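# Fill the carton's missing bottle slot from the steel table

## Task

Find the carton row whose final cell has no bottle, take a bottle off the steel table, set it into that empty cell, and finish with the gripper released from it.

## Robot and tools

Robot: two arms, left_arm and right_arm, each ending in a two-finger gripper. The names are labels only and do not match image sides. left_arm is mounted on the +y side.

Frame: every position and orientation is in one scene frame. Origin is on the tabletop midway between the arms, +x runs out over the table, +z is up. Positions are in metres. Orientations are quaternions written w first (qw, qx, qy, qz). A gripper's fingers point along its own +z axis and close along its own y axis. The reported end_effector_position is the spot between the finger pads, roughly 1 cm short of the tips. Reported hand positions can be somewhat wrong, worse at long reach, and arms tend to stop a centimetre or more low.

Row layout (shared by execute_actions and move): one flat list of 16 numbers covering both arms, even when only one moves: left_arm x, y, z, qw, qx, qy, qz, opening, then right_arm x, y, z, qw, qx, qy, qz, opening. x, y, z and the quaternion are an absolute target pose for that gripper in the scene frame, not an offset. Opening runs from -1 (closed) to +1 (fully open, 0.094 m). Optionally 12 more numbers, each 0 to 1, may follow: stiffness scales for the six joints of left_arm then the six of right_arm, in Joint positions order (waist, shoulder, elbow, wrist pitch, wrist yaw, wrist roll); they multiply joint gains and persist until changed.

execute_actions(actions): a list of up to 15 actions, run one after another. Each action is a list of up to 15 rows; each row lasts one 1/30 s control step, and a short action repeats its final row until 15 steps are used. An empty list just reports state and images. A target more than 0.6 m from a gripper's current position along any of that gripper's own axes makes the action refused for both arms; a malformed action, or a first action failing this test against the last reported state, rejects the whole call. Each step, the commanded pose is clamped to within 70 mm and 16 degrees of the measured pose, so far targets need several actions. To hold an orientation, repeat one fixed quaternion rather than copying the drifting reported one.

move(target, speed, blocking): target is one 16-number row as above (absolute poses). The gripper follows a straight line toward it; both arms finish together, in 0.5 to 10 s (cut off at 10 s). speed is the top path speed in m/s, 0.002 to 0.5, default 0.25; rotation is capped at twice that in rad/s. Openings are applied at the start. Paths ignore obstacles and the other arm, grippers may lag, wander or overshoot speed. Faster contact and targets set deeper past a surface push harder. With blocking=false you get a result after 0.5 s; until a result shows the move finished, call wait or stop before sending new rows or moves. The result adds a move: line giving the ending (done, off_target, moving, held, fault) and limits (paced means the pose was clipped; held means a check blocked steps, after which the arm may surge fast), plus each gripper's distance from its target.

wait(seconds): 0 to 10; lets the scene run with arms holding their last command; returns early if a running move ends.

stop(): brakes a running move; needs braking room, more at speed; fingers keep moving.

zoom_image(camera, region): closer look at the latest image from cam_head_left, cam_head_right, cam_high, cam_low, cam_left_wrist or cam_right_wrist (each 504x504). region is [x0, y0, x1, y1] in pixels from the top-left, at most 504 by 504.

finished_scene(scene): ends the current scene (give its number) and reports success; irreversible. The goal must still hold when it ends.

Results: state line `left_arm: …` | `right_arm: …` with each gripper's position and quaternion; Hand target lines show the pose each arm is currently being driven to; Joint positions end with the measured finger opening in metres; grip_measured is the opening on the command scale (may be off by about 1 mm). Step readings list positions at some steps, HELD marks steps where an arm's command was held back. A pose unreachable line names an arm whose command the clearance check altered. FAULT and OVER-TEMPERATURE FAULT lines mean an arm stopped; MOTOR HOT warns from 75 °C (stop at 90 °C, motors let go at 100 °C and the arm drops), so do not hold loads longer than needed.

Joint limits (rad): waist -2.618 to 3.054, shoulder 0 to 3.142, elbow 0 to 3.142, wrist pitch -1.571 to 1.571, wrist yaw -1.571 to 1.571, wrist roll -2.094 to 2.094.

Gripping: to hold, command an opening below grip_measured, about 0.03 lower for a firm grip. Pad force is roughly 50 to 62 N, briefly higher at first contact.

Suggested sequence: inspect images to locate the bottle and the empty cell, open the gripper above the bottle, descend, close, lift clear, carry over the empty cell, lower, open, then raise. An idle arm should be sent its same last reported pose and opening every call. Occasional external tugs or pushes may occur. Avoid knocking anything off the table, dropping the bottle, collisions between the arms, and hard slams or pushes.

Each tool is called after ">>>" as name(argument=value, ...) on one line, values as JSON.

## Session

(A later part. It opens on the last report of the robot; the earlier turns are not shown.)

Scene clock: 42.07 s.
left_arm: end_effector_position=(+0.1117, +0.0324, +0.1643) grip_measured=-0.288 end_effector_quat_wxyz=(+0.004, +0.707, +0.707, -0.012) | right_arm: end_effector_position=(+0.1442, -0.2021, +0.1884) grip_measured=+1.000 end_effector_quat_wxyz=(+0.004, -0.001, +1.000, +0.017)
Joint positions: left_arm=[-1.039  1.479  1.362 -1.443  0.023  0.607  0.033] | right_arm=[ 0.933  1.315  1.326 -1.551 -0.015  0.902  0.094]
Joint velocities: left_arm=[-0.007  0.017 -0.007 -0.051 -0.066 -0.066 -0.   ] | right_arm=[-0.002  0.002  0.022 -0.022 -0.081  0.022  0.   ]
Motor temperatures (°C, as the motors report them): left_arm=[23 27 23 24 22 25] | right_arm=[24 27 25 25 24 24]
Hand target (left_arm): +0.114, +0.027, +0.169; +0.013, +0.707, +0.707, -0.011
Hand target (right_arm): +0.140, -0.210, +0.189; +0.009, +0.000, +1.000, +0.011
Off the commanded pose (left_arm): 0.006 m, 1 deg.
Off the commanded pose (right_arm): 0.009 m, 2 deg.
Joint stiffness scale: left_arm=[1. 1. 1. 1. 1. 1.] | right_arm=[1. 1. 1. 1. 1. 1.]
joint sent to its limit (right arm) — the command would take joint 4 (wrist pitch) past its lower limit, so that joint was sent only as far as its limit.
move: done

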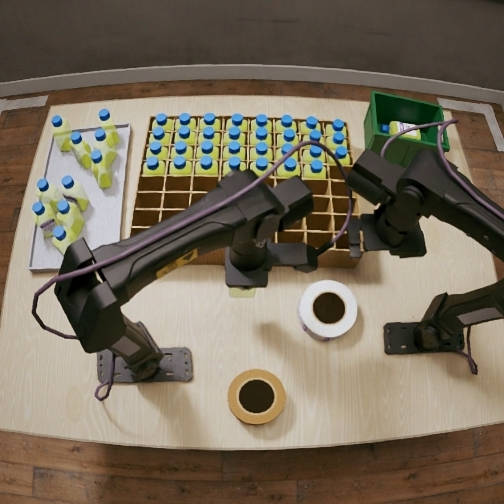

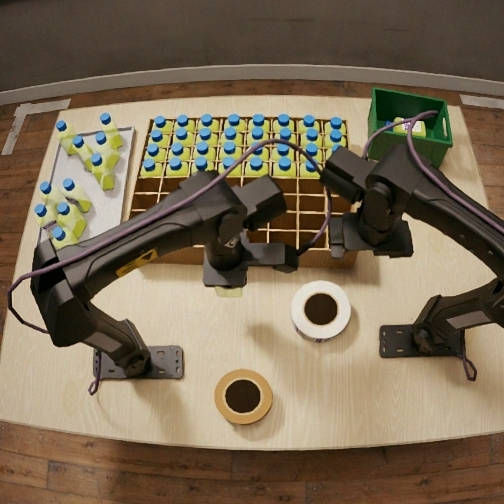

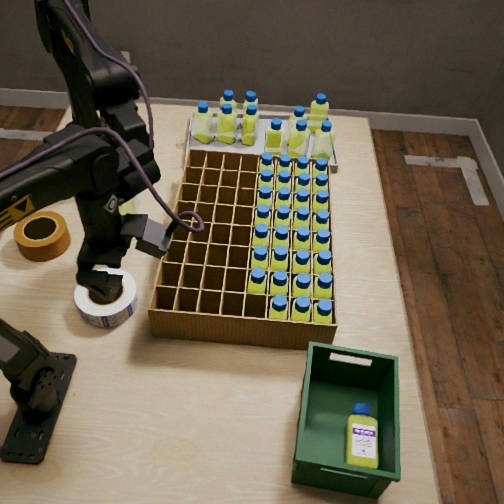

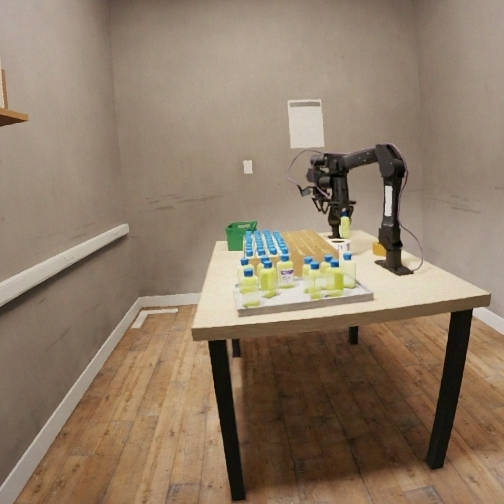

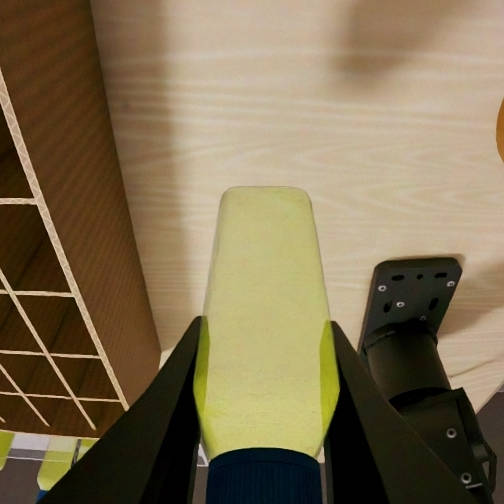

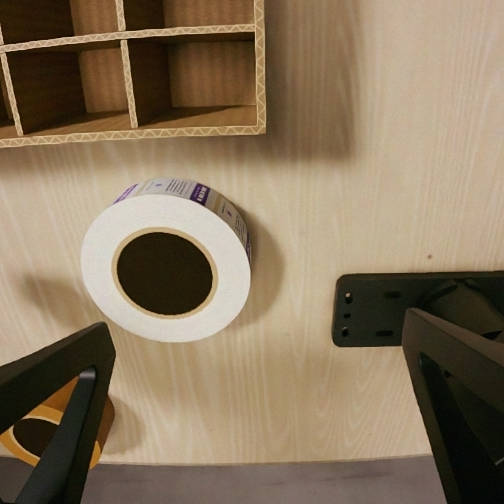

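>>> move(target=[0.11, 0.03, 0.086, 0, 0.7071, 0.7071, 0, -0.33, 0.1442, -0.2021, 0.1884, 0.004, -0.001, 1.0, 0.017, 1], speed=0.12)

Scene clock: 43.67 s.
left_arm: end_effector_position=(+0.1131, +0.0287, +0.0893) grip_measured=-0.288 end_effector_quat_wxyz=(+0.002, +0.705, +0.709, -0.004) | right_arm: end_effector_position=(+0.1442, -0.2021, +0.1884) grip_measured=+1.000 end_effector_quat_wxyz=(+0.004, -0.001, +1.000, +0.017)
Joint positions: left_arm=[-1.053  1.506  1.089 -1.148  0.008  0.586  0.033] | right_arm=[ 0.933  1.315  1.326 -1.551 -0.015  0.902  0.094]
Joint velocities: left_arm=[ 0.022  0.007 -0.002 -0.037  0.066 -0.007  0.   ] | right_arm=[ 0.002 -0.007 -0.012 -0.037 -0.007 -0.022  0.   ]
Motor temperatures (°C, as the motors report them): left_arm=[23 26 23 24 22 25] | right_arm=[24 26 25 24 24 24]
Hand target (left_arm): +0.111, +0.028, +0.086; -0.000, +0.707, +0.707, -0.001
Hand target (right_arm): +0.144, -0.202, +0.188; +0.004, -0.001, +1.000, +0.017
Off the commanded pose (left_arm): 0.005 m, 1 deg.
Off the commanded pose (right_arm): 0.000 m, 0 deg.
Joint stiffness scale: left_arm=[1. 1. 1. 1. 1. 1.] | right_arm=[1. 1. 1. 1. 1. 1.]
move: done

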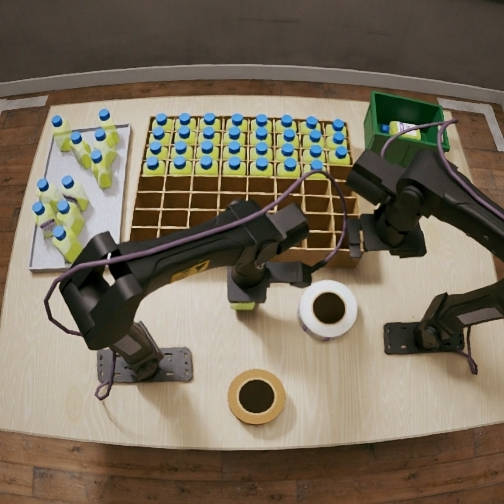

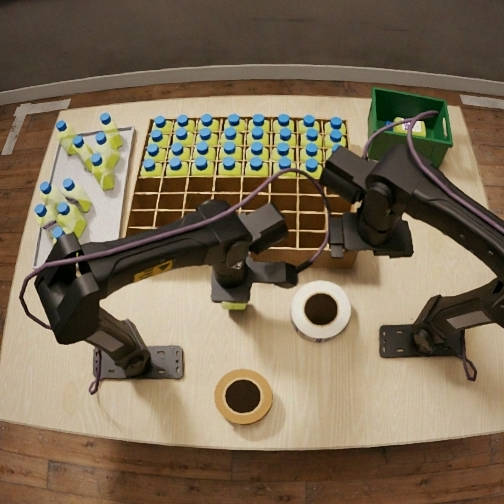

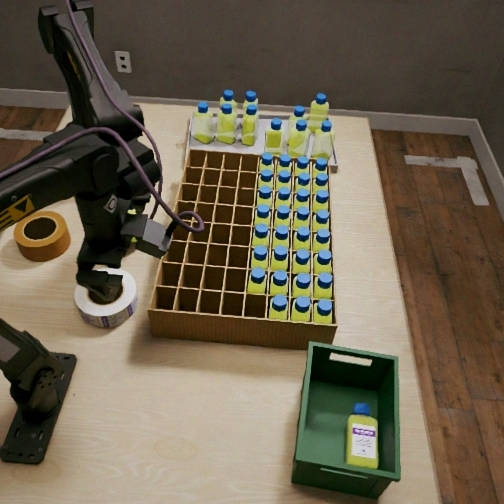

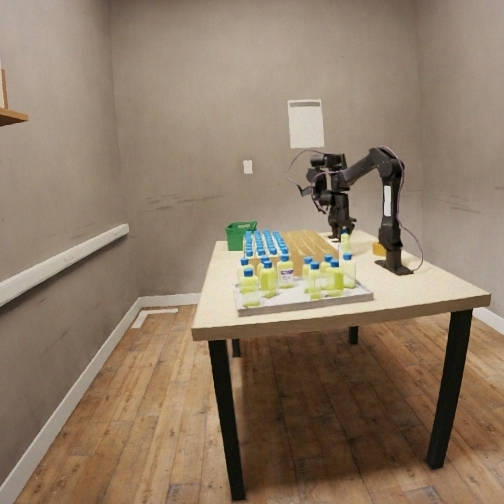

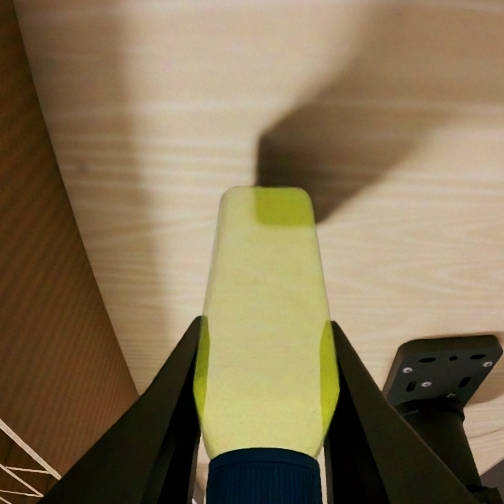

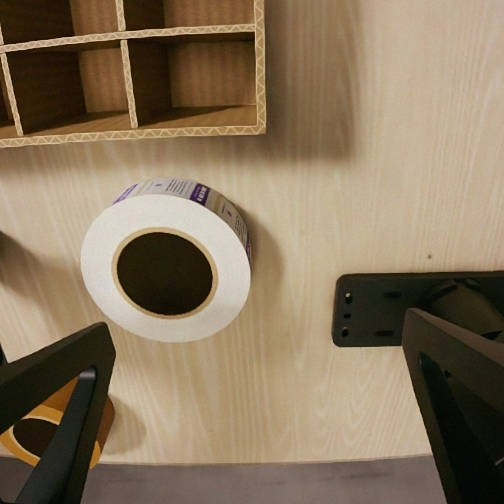

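>>> move(target=[0.11, 0.03, 0.075, 0, 0.7071, 0.7071, 0, -0.33, 0.1442, -0.2021, 0.1884, 0.004, -0.001, 1.0, 0.017, 1], speed=0.04)

Scene clock: 44.87 s.
left_arm: end_effector_position=(+0.1125, +0.0299, +0.0795) grip_measured=-0.288 end_effector_quat_wxyz=(+0.003, +0.705, +0.709, -0.004) | right_arm: end_effector_position=(+0.1442, -0.2021, +0.1884) grip_measured=+1.000 end_effector_quat_wxyz=(+0.004, -0.001, +1.000, +0.017)
Joint positions: left_arm=[-1.053  1.506  1.049 -1.106  0.007  0.585  0.033] | right_arm=[ 0.933  1.315  1.326 -1.551 -0.015  0.902  0.094]
Joint velocities: left_arm=[-0.012  0.002 -0.017  0.037 -0.037  0.066  0.   ] | right_arm=[ 0.027 -0.002  0.012  0.007  0.051 -0.007  0.   ]
Motor temperatures (°C, as the motors report them): left_arm=[23 26 23 24 22 25] | right_arm=[24 26 25 24 24 24]
Hand target (left_arm): +0.110, +0.030, +0.075; +0.000, +0.707, +0.707, -0.000
Hand target (right_arm): +0.144, -0.202, +0.188; +0.004, -0.001, +1.000, +0.017
Off the commanded pose (left_arm): 0.005 m, 1 deg.
Off the commanded pose (right_arm): 0.000 m, 0 deg.
Joint stiffness scale: left_arm=[1. 1. 1. 1. 1. 1.] | right_arm=[1. 1. 1. 1. 1. 1.]
move: done

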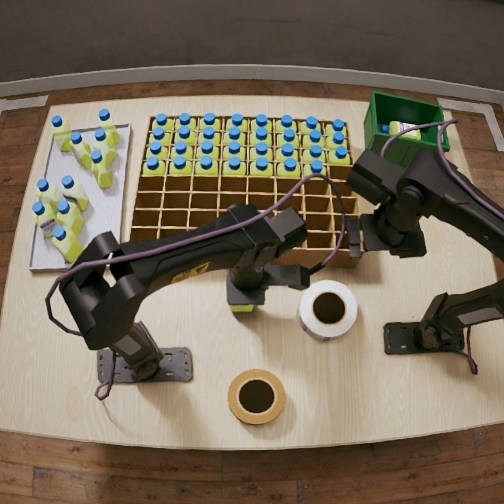

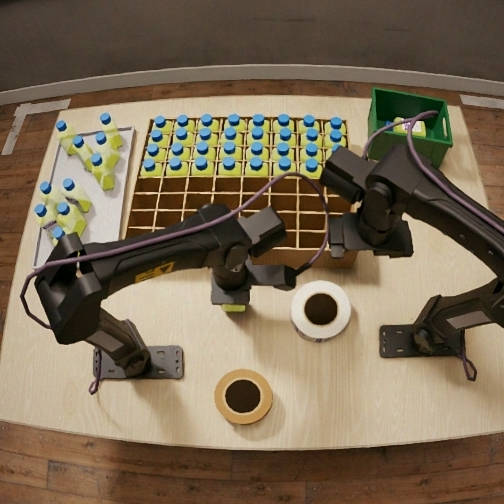

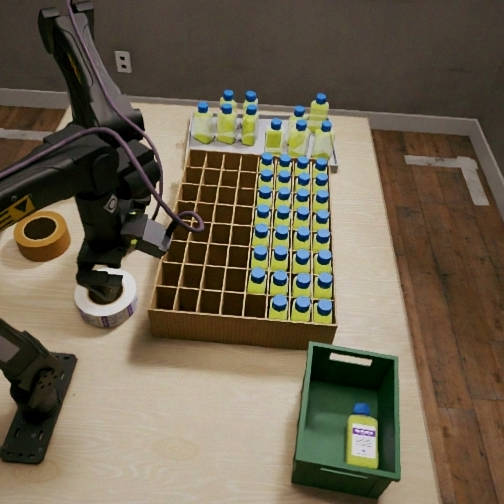

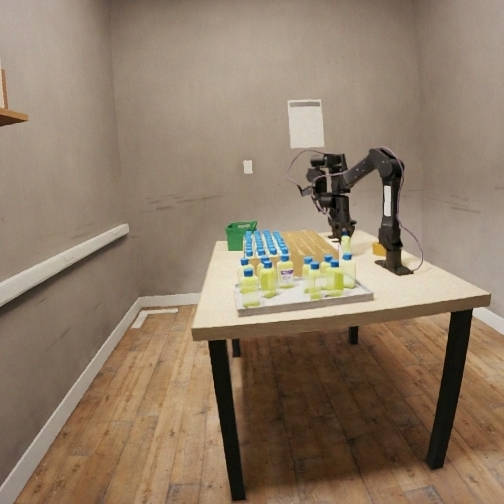

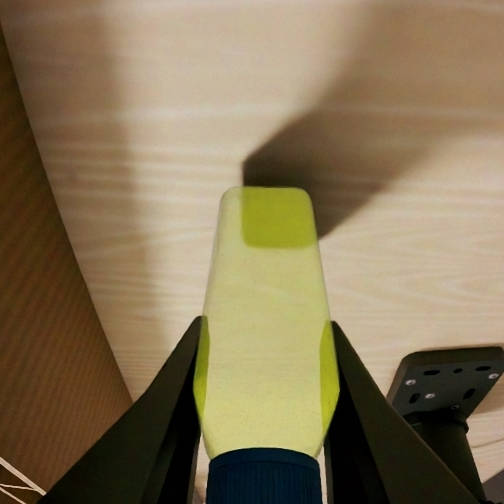

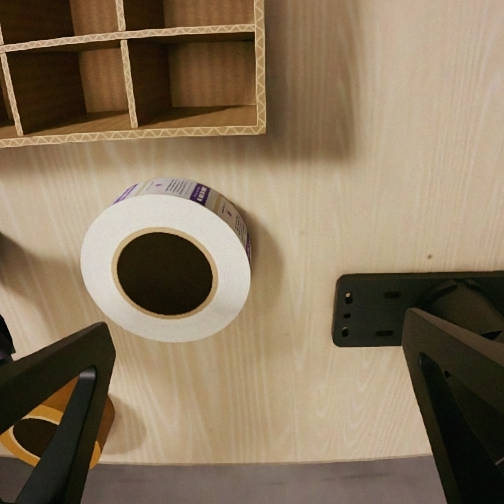

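>>> move(target=[0.11, 0.03, 0.065, 0, 0.7071, 0.7071, 0, -0.33, 0.1442, -0.2021, 0.1884, 0.004, -0.001, 1.0, 0.017, 1], speed=0.03)

Scene clock: 46.13 s.
left_arm: end_effector_position=(+0.1131, +0.0290, +0.0700) grip_measured=-0.288 end_effector_quat_wxyz=(+0.006, +0.705, +0.709, -0.005) | right_arm: end_effector_position=(+0.1442, -0.2021, +0.1884) grip_measured=+1.000 end_effector_quat_wxyz=(+0.004, -0.001, +1.000, +0.017)
Joint positions: left_arm=[-1.053  1.514  1.019 -1.062  0.007  0.585  0.033] | right_arm=[ 0.933  1.315  1.326 -1.551 -0.015  0.902  0.094]
Joint velocities: left_arm=[-0.017 -0.012  0.012  0.007 -0.037 -0.007 -0.001] | right_arm=[-0.007 -0.002  0.002 -0.051 -0.051  0.022  0.   ]
Motor temperatures (°C, as the motors report them): left_arm=[23 26 23 24 22 25] | right_arm=[24 26 25 24 24 24]
Hand target (left_arm): +0.110, +0.030, +0.065; -0.000, +0.707, +0.707, -0.000
Hand target (right_arm): +0.144, -0.202, +0.188; +0.004, -0.001, +1.000, +0.017
Off the commanded pose (left_arm): 0.006 m, 1 deg.
Off the commanded pose (right_arm): 0.000 m, 0 deg.
Joint stiffness scale: left_arm=[1. 1. 1. 1. 1. 1.] | right_arm=[1. 1. 1. 1. 1. 1.]
move: done

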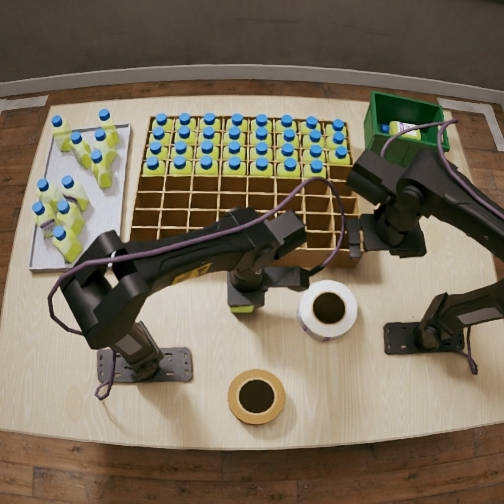

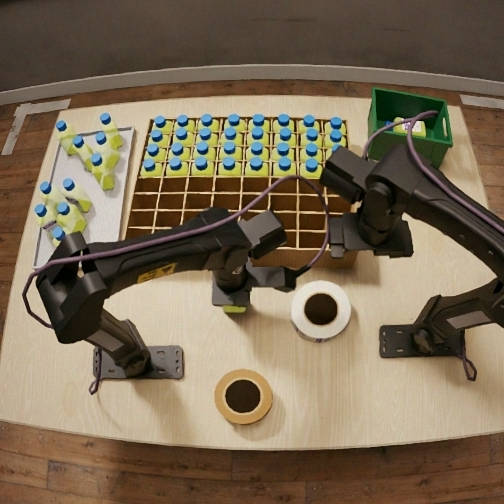

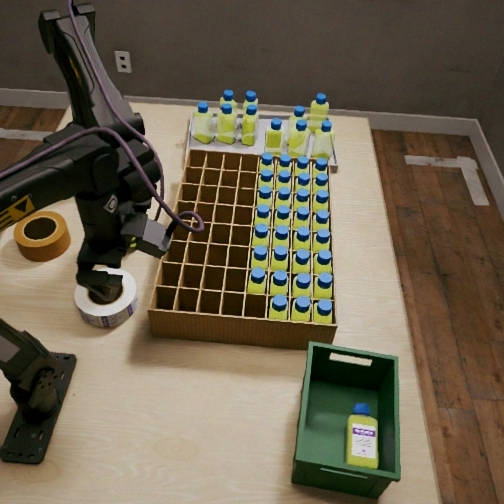

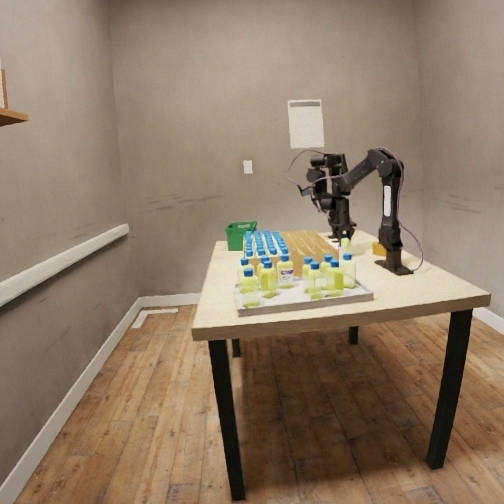

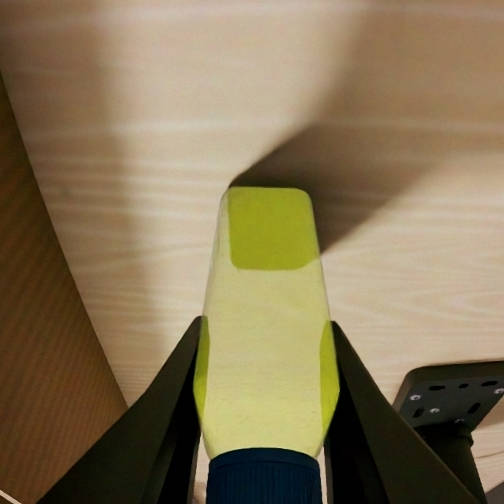

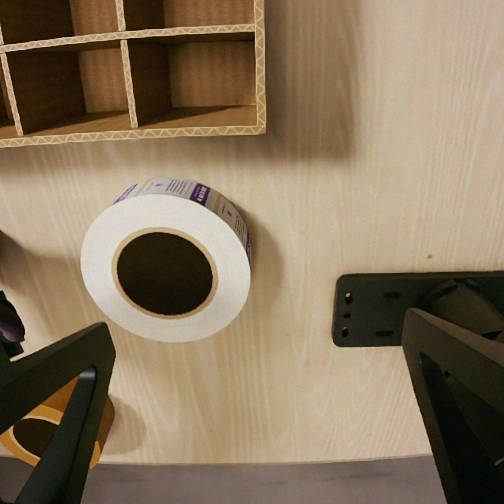

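>>> execute_actions(actions=[[[0.113, 0.029, 0.068, 0, 0.7071, 0.7071, 0, 0.4, 0.1442, -0.2021, 0.1884, 0.004, -0.001, 1.0, 0.017, 1]]])

>>> move(target=[0.113, 0.029, 0.16, 0, 0.7071, 0.7071, 0, 0.4, 0.1442, -0.2021, 0.1884, 0.004, -0.001, 1.0, 0.017, 1], speed=0.2)

>>> move(target=[0.15, 0.32, 0.18, 0, 0.7071, 0.7071, 0, 0.4, 0.113, 0.03, 0.18, 0, 0, 1, 0, 1], speed=0.25)

Scene clock: 47.47 s.
left_arm: end_effector_position=(+0.1133, +0.0288, +0.0700) grip_measured=+0.398 end_effector_quat_wxyz=(+0.006, +0.705, +0.709, -0.005) | right_arm: end_effector_position=(+0.1442, -0.2021, +0.1884) grip_measured=+1.000 end_effector_quat_wxyz=(+0.004, -0.001, +1.000, +0.017)
Joint positions: left_arm=[-1.053  1.514  1.019 -1.061  0.006  0.585  0.066] | right_arm=[ 0.933  1.315  1.326 -1.551 -0.015  0.902  0.094]
Joint velocities: left_arm=[ 0.002 -0.002  0.017  0.022 -0.037  0.037  0.   ] | right_arm=[ 0.007 -0.012  0.012 -0.022  0.066  0.095  0.   ]
Motor temperatures (°C, as the motors report them): left_arm=[23 26 23 24 22 25] | right_arm=[24 26 25 24 24 24]
Hand target (left_arm): +0.113, +0.029, +0.068; +0.000, +0.707, +0.707, -0.000
Hand target (right_arm): +0.144, -0.202, +0.188; +0.004, -0.001, +1.000, +0.017
Off the commanded pose (left_arm): 0.002 m, 1 deg.
Off the commanded pose (right_arm): 0.000 m, 0 deg.
Joint stiffness scale: left_arm=[1. 1. 1. 1. 1. 1.] | right_arm=[1. 1. 1. 1. 1. 1.]
Step readings (end_effector_position):
0: left_arm (+0.1132, +0.0288, +0.0700) | right_arm (+0.1442, -0.2021, +0.1884)
1: left_arm (+0.1133, +0.0288, +0.0700) | right_arm (+0.1442, -0.2021, +0.1884)
2: left_arm (+0.1133, +0.0288, +0.0700) | right_arm (+0.1442, -0.2021, +0.1884)
4: left_arm (+0.1133, +0.0288, +0.0700) | right_arm (+0.1442, -0.2021, +0.1884)
8: left_arm (+0.1133, +0.0288, +0.0700) | right_arm (+0.1442, -0.2021, +0.1884)
15: end_effector_position above

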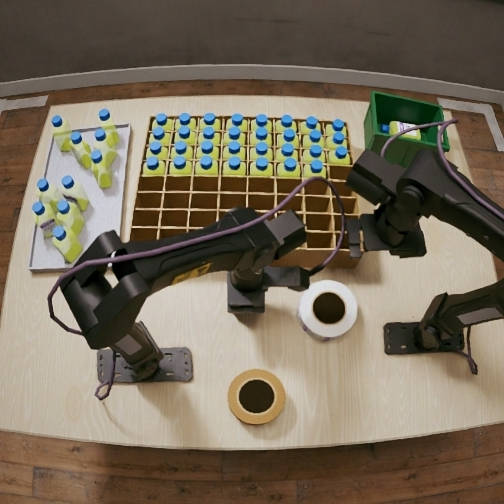

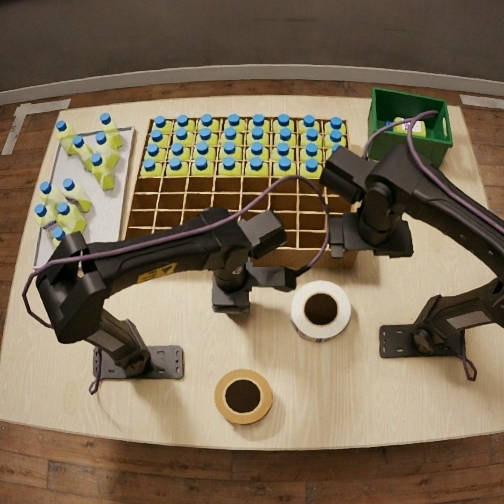

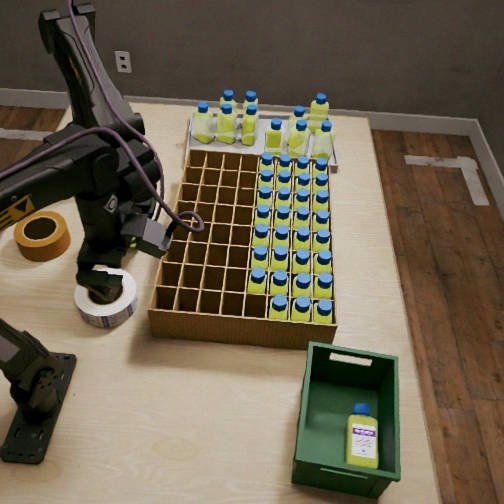

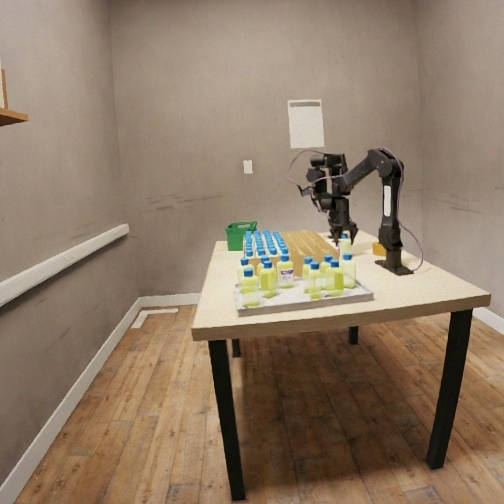

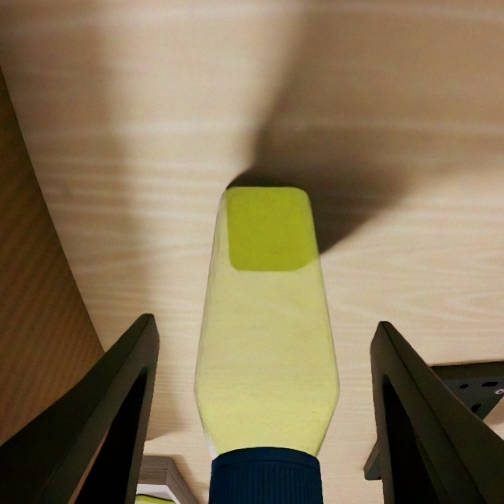

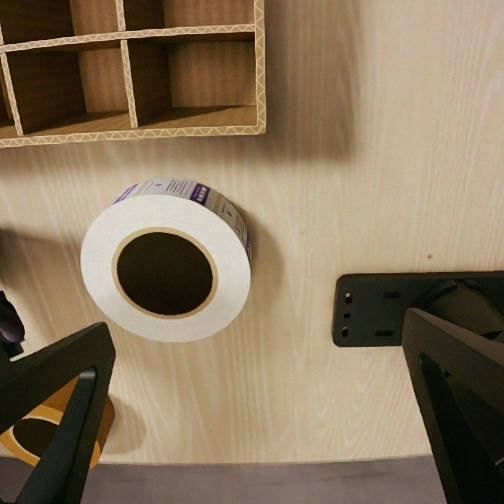

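Scene clock: 48.60 s.
left_arm: end_effector_position=(+0.1121, +0.0307, +0.1554) grip_measured=+0.399 end_effector_quat_wxyz=(-0.003, +0.705, +0.709, -0.003) | right_arm: end_effector_position=(+0.1442, -0.2021, +0.1884) grip_measured=+1.000 end_effector_quat_wxyz=(+0.004, -0.001, +1.000, +0.017)
Joint positions: left_arm=[-1.053  1.497  1.344 -1.423  0.006  0.585  0.066] | right_arm=[ 0.933  1.315  1.326 -1.551 -0.015  0.902  0.094]
Joint velocities: left_arm=[-0.002  0.002 -0.002 -0.007 -0.095  0.007 -0.001] | right_arm=[-0.007  0.007  0.022 -0.007  0.125  0.007  0.   ]
Motor temperatures (°C, as the motors report them): left_arm=[23 26 23 24 22 25] | right_arm=[24 26 25 24 24 24]
Hand target (left_arm): +0.112, +0.031, +0.160; +0.000, +0.707, +0.707, -0.000
Hand target (right_arm): +0.144, -0.202, +0.188; +0.004, -0.001, +1.000, +0.017
Off the commanded pose (left_arm): 0.005 m, 1 deg.
Off the commanded pose (right_arm): 0.000 m, 0 deg.
Joint stiffness scale: left_arm=[1. 1. 1. 1. 1. 1.] | right_arm=[1. 1. 1. 1. 1. 1.]
move: done

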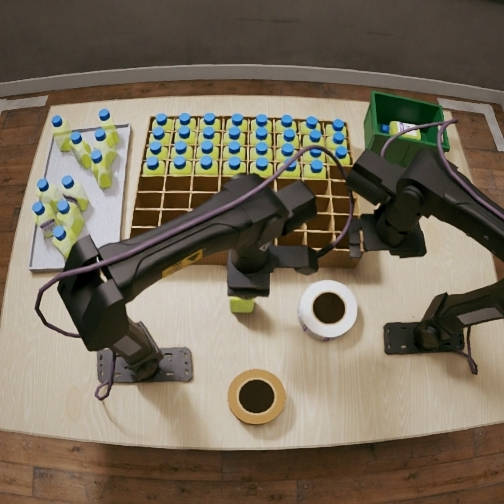

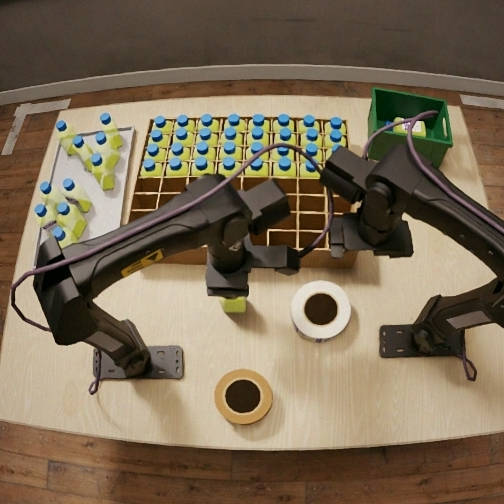

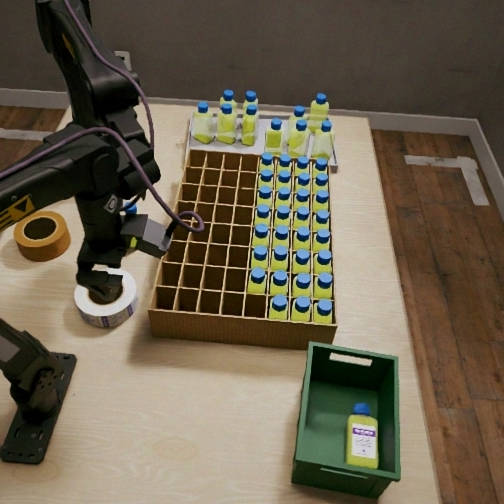

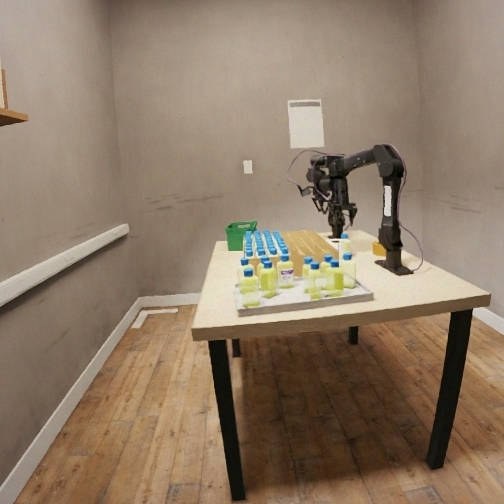

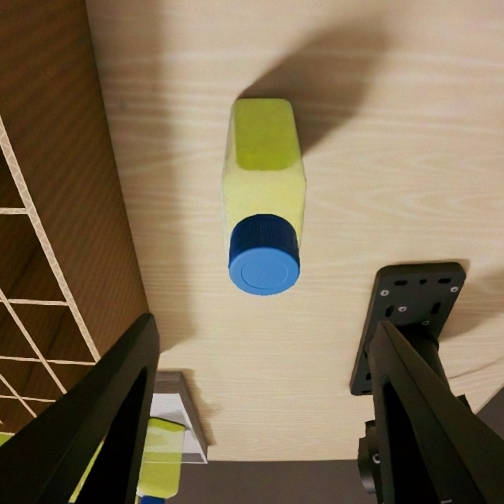

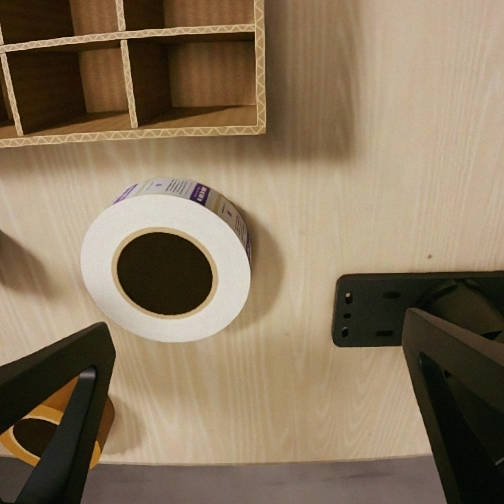

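Scene clock: 50.53 s.
left_arm: end_effector_position=(+0.1438, +0.3214, +0.1765) grip_measured=+0.399 end_effector_quat_wxyz=(-0.019, +0.708, +0.706, +0.016) | right_arm: end_effector_position=(+0.1127, +0.0299, +0.1780) grip_measured=+1.000 end_effector_quat_wxyz=(+0.002, -0.002, +0.999, +0.043)
Joint positions: left_arm=[ 0.327  1.264  1.241 -1.533 -0.047  1.976  0.066] | right_arm=[ 1.362  2.059  2.115 -1.542 -0.016  1.327  0.094]
Joint velocities: left_arm=[-0.007 -0.002  0.002 -0.022 -0.022  0.007  0.   ] | right_arm=[-0.007  0.007  0.012 -0.037 -0.007  0.051  0.   ]
Motor temperatures (°C, as the motors report them): left_arm=[23 26 23 24 22 25] | right_arm=[24 26 25 24 24 24]
Hand target (left_arm): +0.146, +0.322, +0.179; -0.013, +0.707, +0.707, +0.012
Hand target (right_arm): +0.112, +0.030, +0.181; +0.003, -0.000, +0.999, +0.041
Off the commanded pose (left_arm): 0.007 m, 3 deg.
Off the commanded pose (right_arm): 0.002 m, 5 deg.
Joint stiffness scale: left_arm=[1. 1. 1. 1. 1. 1.] | right_arm=[1. 1. 1. 1. 1. 1.]
joint sent to its limit (right arm) — the command would take joint 4 (wrist pitch) past its lower limit, so that joint was sent only as far as its limit.
move: off_target (left_arm, right_arm)

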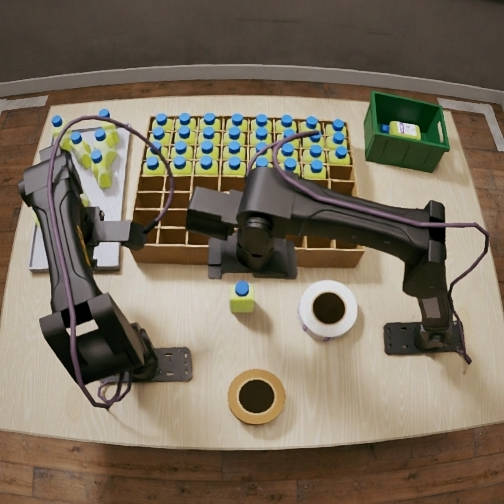

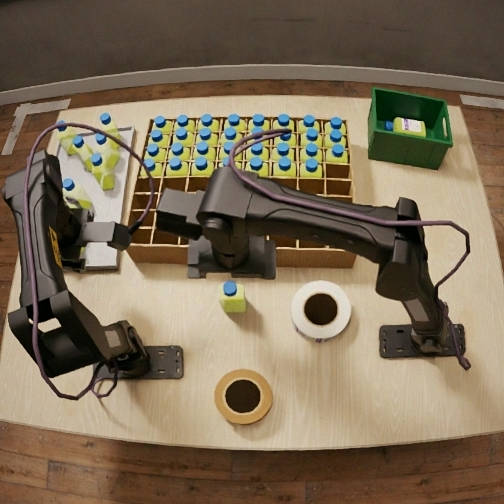

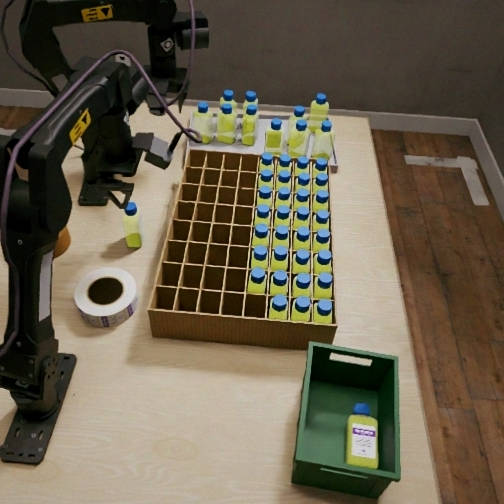

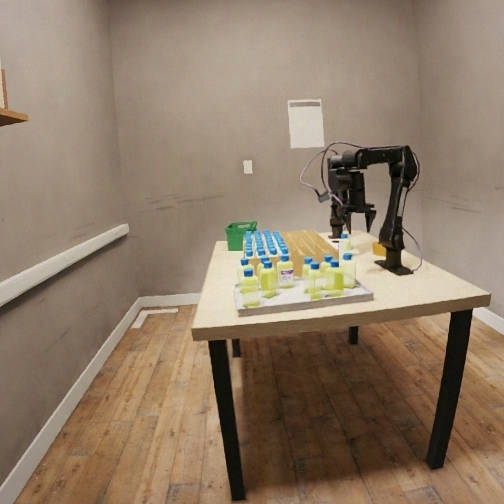

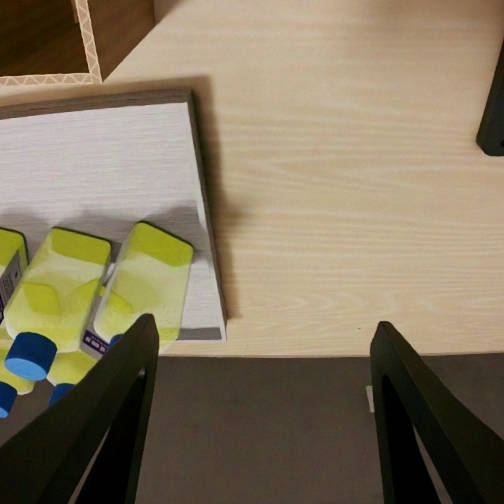

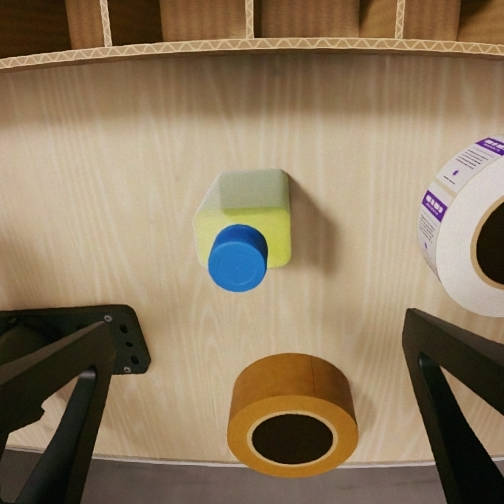

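>>> move(target=[0.1438, 0.3214, 0.1765, -0.019, 0.708, 0.706, 0.016, 0.4, 0.110, 0.040, 0.122, 0, 0, 1, 0, 0.3], speed=0.12)

Scene clock: 55.53 s.
left_arm: end_effector_position=(+0.1438, +0.3213, +0.1765) grip_measured=+0.399 end_effector_quat_wxyz=(-0.019, +0.709, +0.705, +0.016) | right_arm: end_effector_position=(+0.1096, +0.0393, +0.1236) grip_measured=+0.302 end_effector_quat_wxyz=(-0.009, -0.000, +1.000, -0.001)
Joint positions: left_arm=[ 0.327  1.264  1.241 -1.533 -0.047  1.979  0.066] | right_arm=[ 1.374  2.158  2.051 -1.47  -0.016  1.344  0.061]
Joint velocities: left_arm=[ 0.002 -0.002  0.002 -0.007  0.007  0.081  0.001] | right_arm=[ 0.012 -0.007  0.002  0.037  0.022 -0.139 -0.001]
Motor temperatures (°C, as the motors report them): left_arm=[23 25 23 24 22 25] | right_arm=[24 26 26 24 24 24]
Hand target (left_arm): +0.144, +0.321, +0.177; -0.019, +0.708, +0.706, +0.016
Hand target (right_arm): +0.110, +0.041, +0.122; -0.000, +0.001, +1.000, +0.000
Off the commanded pose (left_arm): 0.000 m, 0 deg.
Off the commanded pose (right_arm): 0.002 m, 1 deg.
Joint stiffness scale: left_arm=[1. 1. 1. 1. 1. 1.] | right_arm=[1. 1. 1. 1. 1. 1.]
move: done

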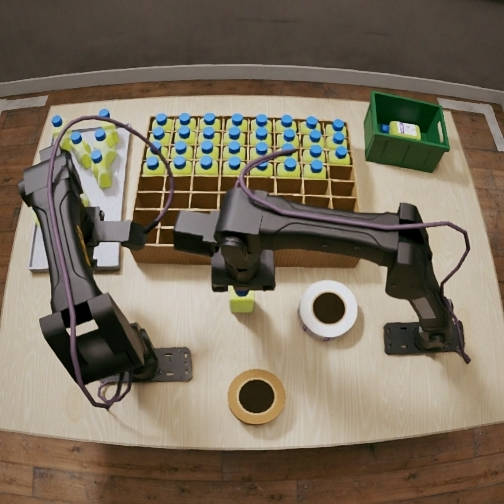

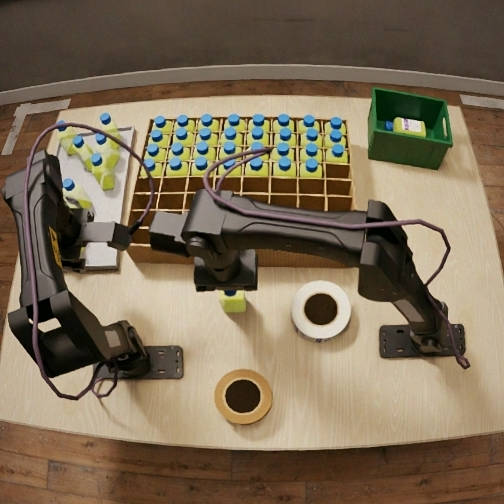

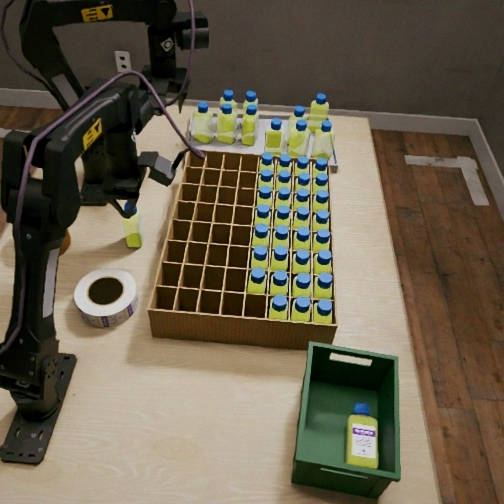

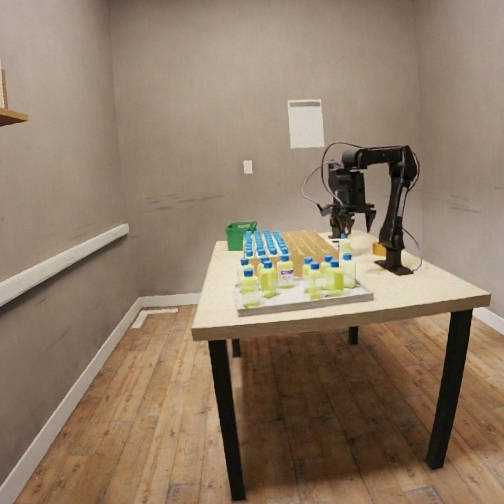

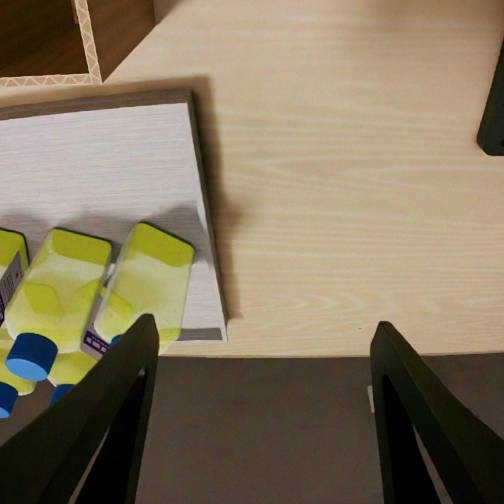

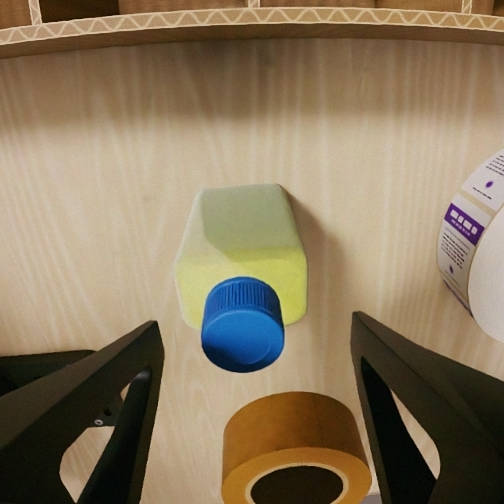

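>>> zoom_image(camera="cam_high", region=[70, 140, 200, 270])

>>> zoom_image(camera="cam_low", region=[300, 190, 400, 270])

Region (70, 140, 200, 270) of cam_high's 504x504 image, scaled by 3.877, with more detail than that image has.

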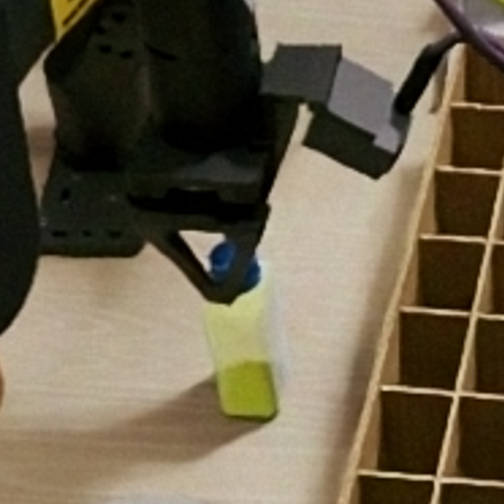

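Region (300, 190, 400, 270) of cam_low's 504x504 image, scaled by 5.040, with more detail than that image has; it fills the top 403 rows of this view, and the rest is white.

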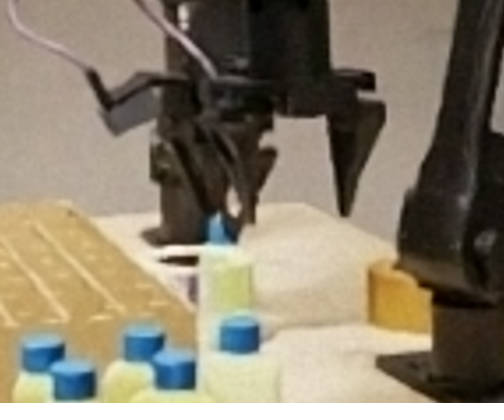

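>>> move(target=[0.1438, 0.3214, 0.1765, -0.019, 0.708, 0.706, 0.016, 0.4, 0.108, 0.044, 0.107, 0, 0, 1, 0, 0.3], speed=0.06)

Scene clock: 57.90 s.
left_arm: end_effector_position=(+0.1438, +0.3213, +0.1765) grip_measured=+0.399 end_effector_quat_wxyz=(-0.019, +0.709, +0.705, +0.016) | right_arm: end_effector_position=(+0.1080, +0.0443, +0.1133) grip_measured=+0.302 end_effector_quat_wxyz=(-0.007, -0.000, +1.000, +0.005)
Joint positions: left_arm=[ 0.327  1.264  1.241 -1.533 -0.047  1.979  0.066] | right_arm=[ 1.381  2.158  2.01  -1.416 -0.016  1.349  0.061]
Joint velocities: left_arm=[-0.007 -0.022 -0.032 -0.022  0.007 -0.022 -0.   ] | right_arm=[ 0.007 -0.007 -0.022  0.007 -0.022  0.007 -0.   ]
Motor temperatures (°C, as the motors report them): left_arm=[23 25 23 24 22 25] | right_arm=[24 26 26 24 24 24]
Hand target (left_arm): +0.144, +0.321, +0.177; -0.019, +0.708, +0.706, +0.016
Hand target (right_arm): +0.108, +0.044, +0.107; -0.000, -0.000, +1.000, -0.000
Off the commanded pose (left_arm): 0.000 m, 0 deg.
Off the commanded pose (right_arm): 0.006 m, 1 deg.
Joint stiffness scale: left_arm=[1. 1. 1. 1. 1. 1.] | right_arm=[1. 1. 1. 1. 1. 1.]
move: done

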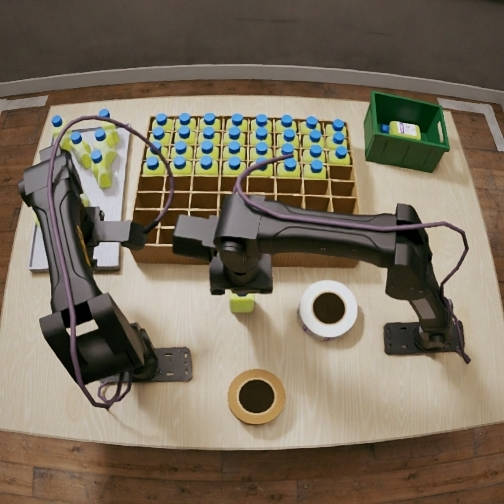

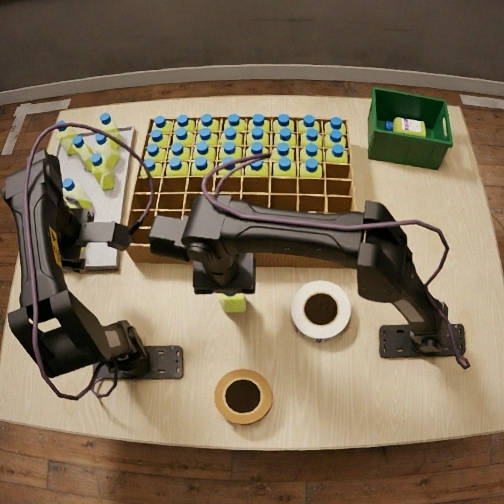

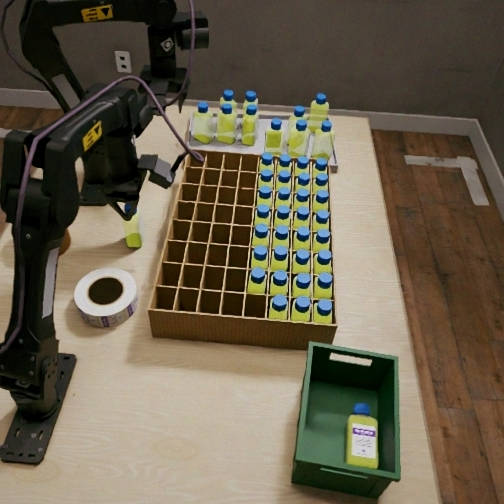

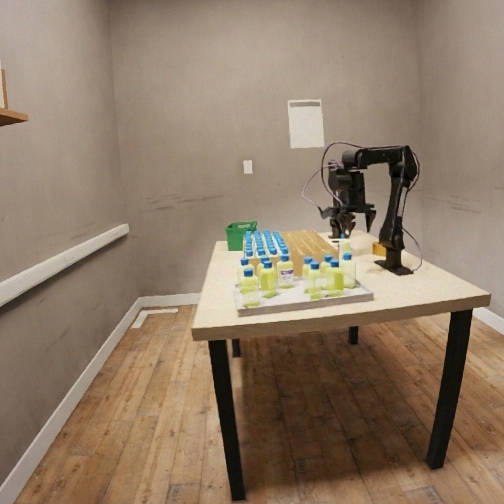

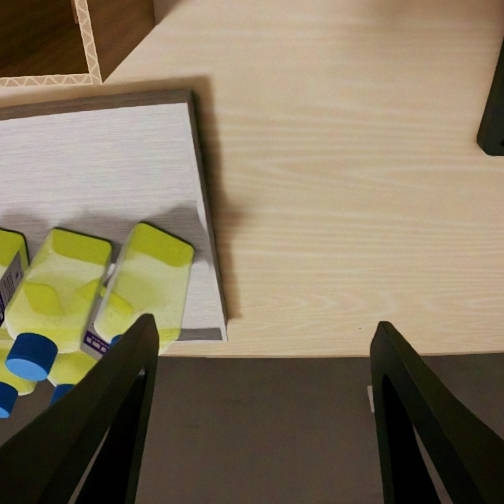

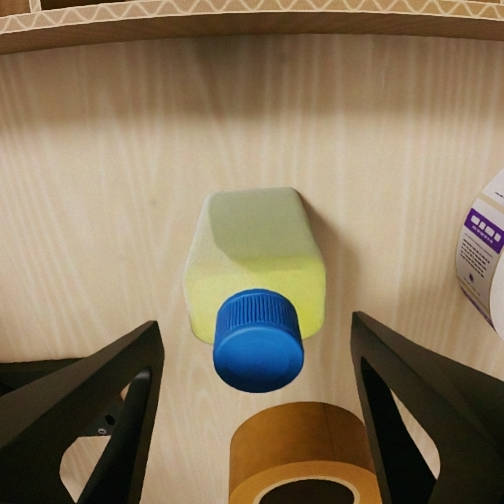

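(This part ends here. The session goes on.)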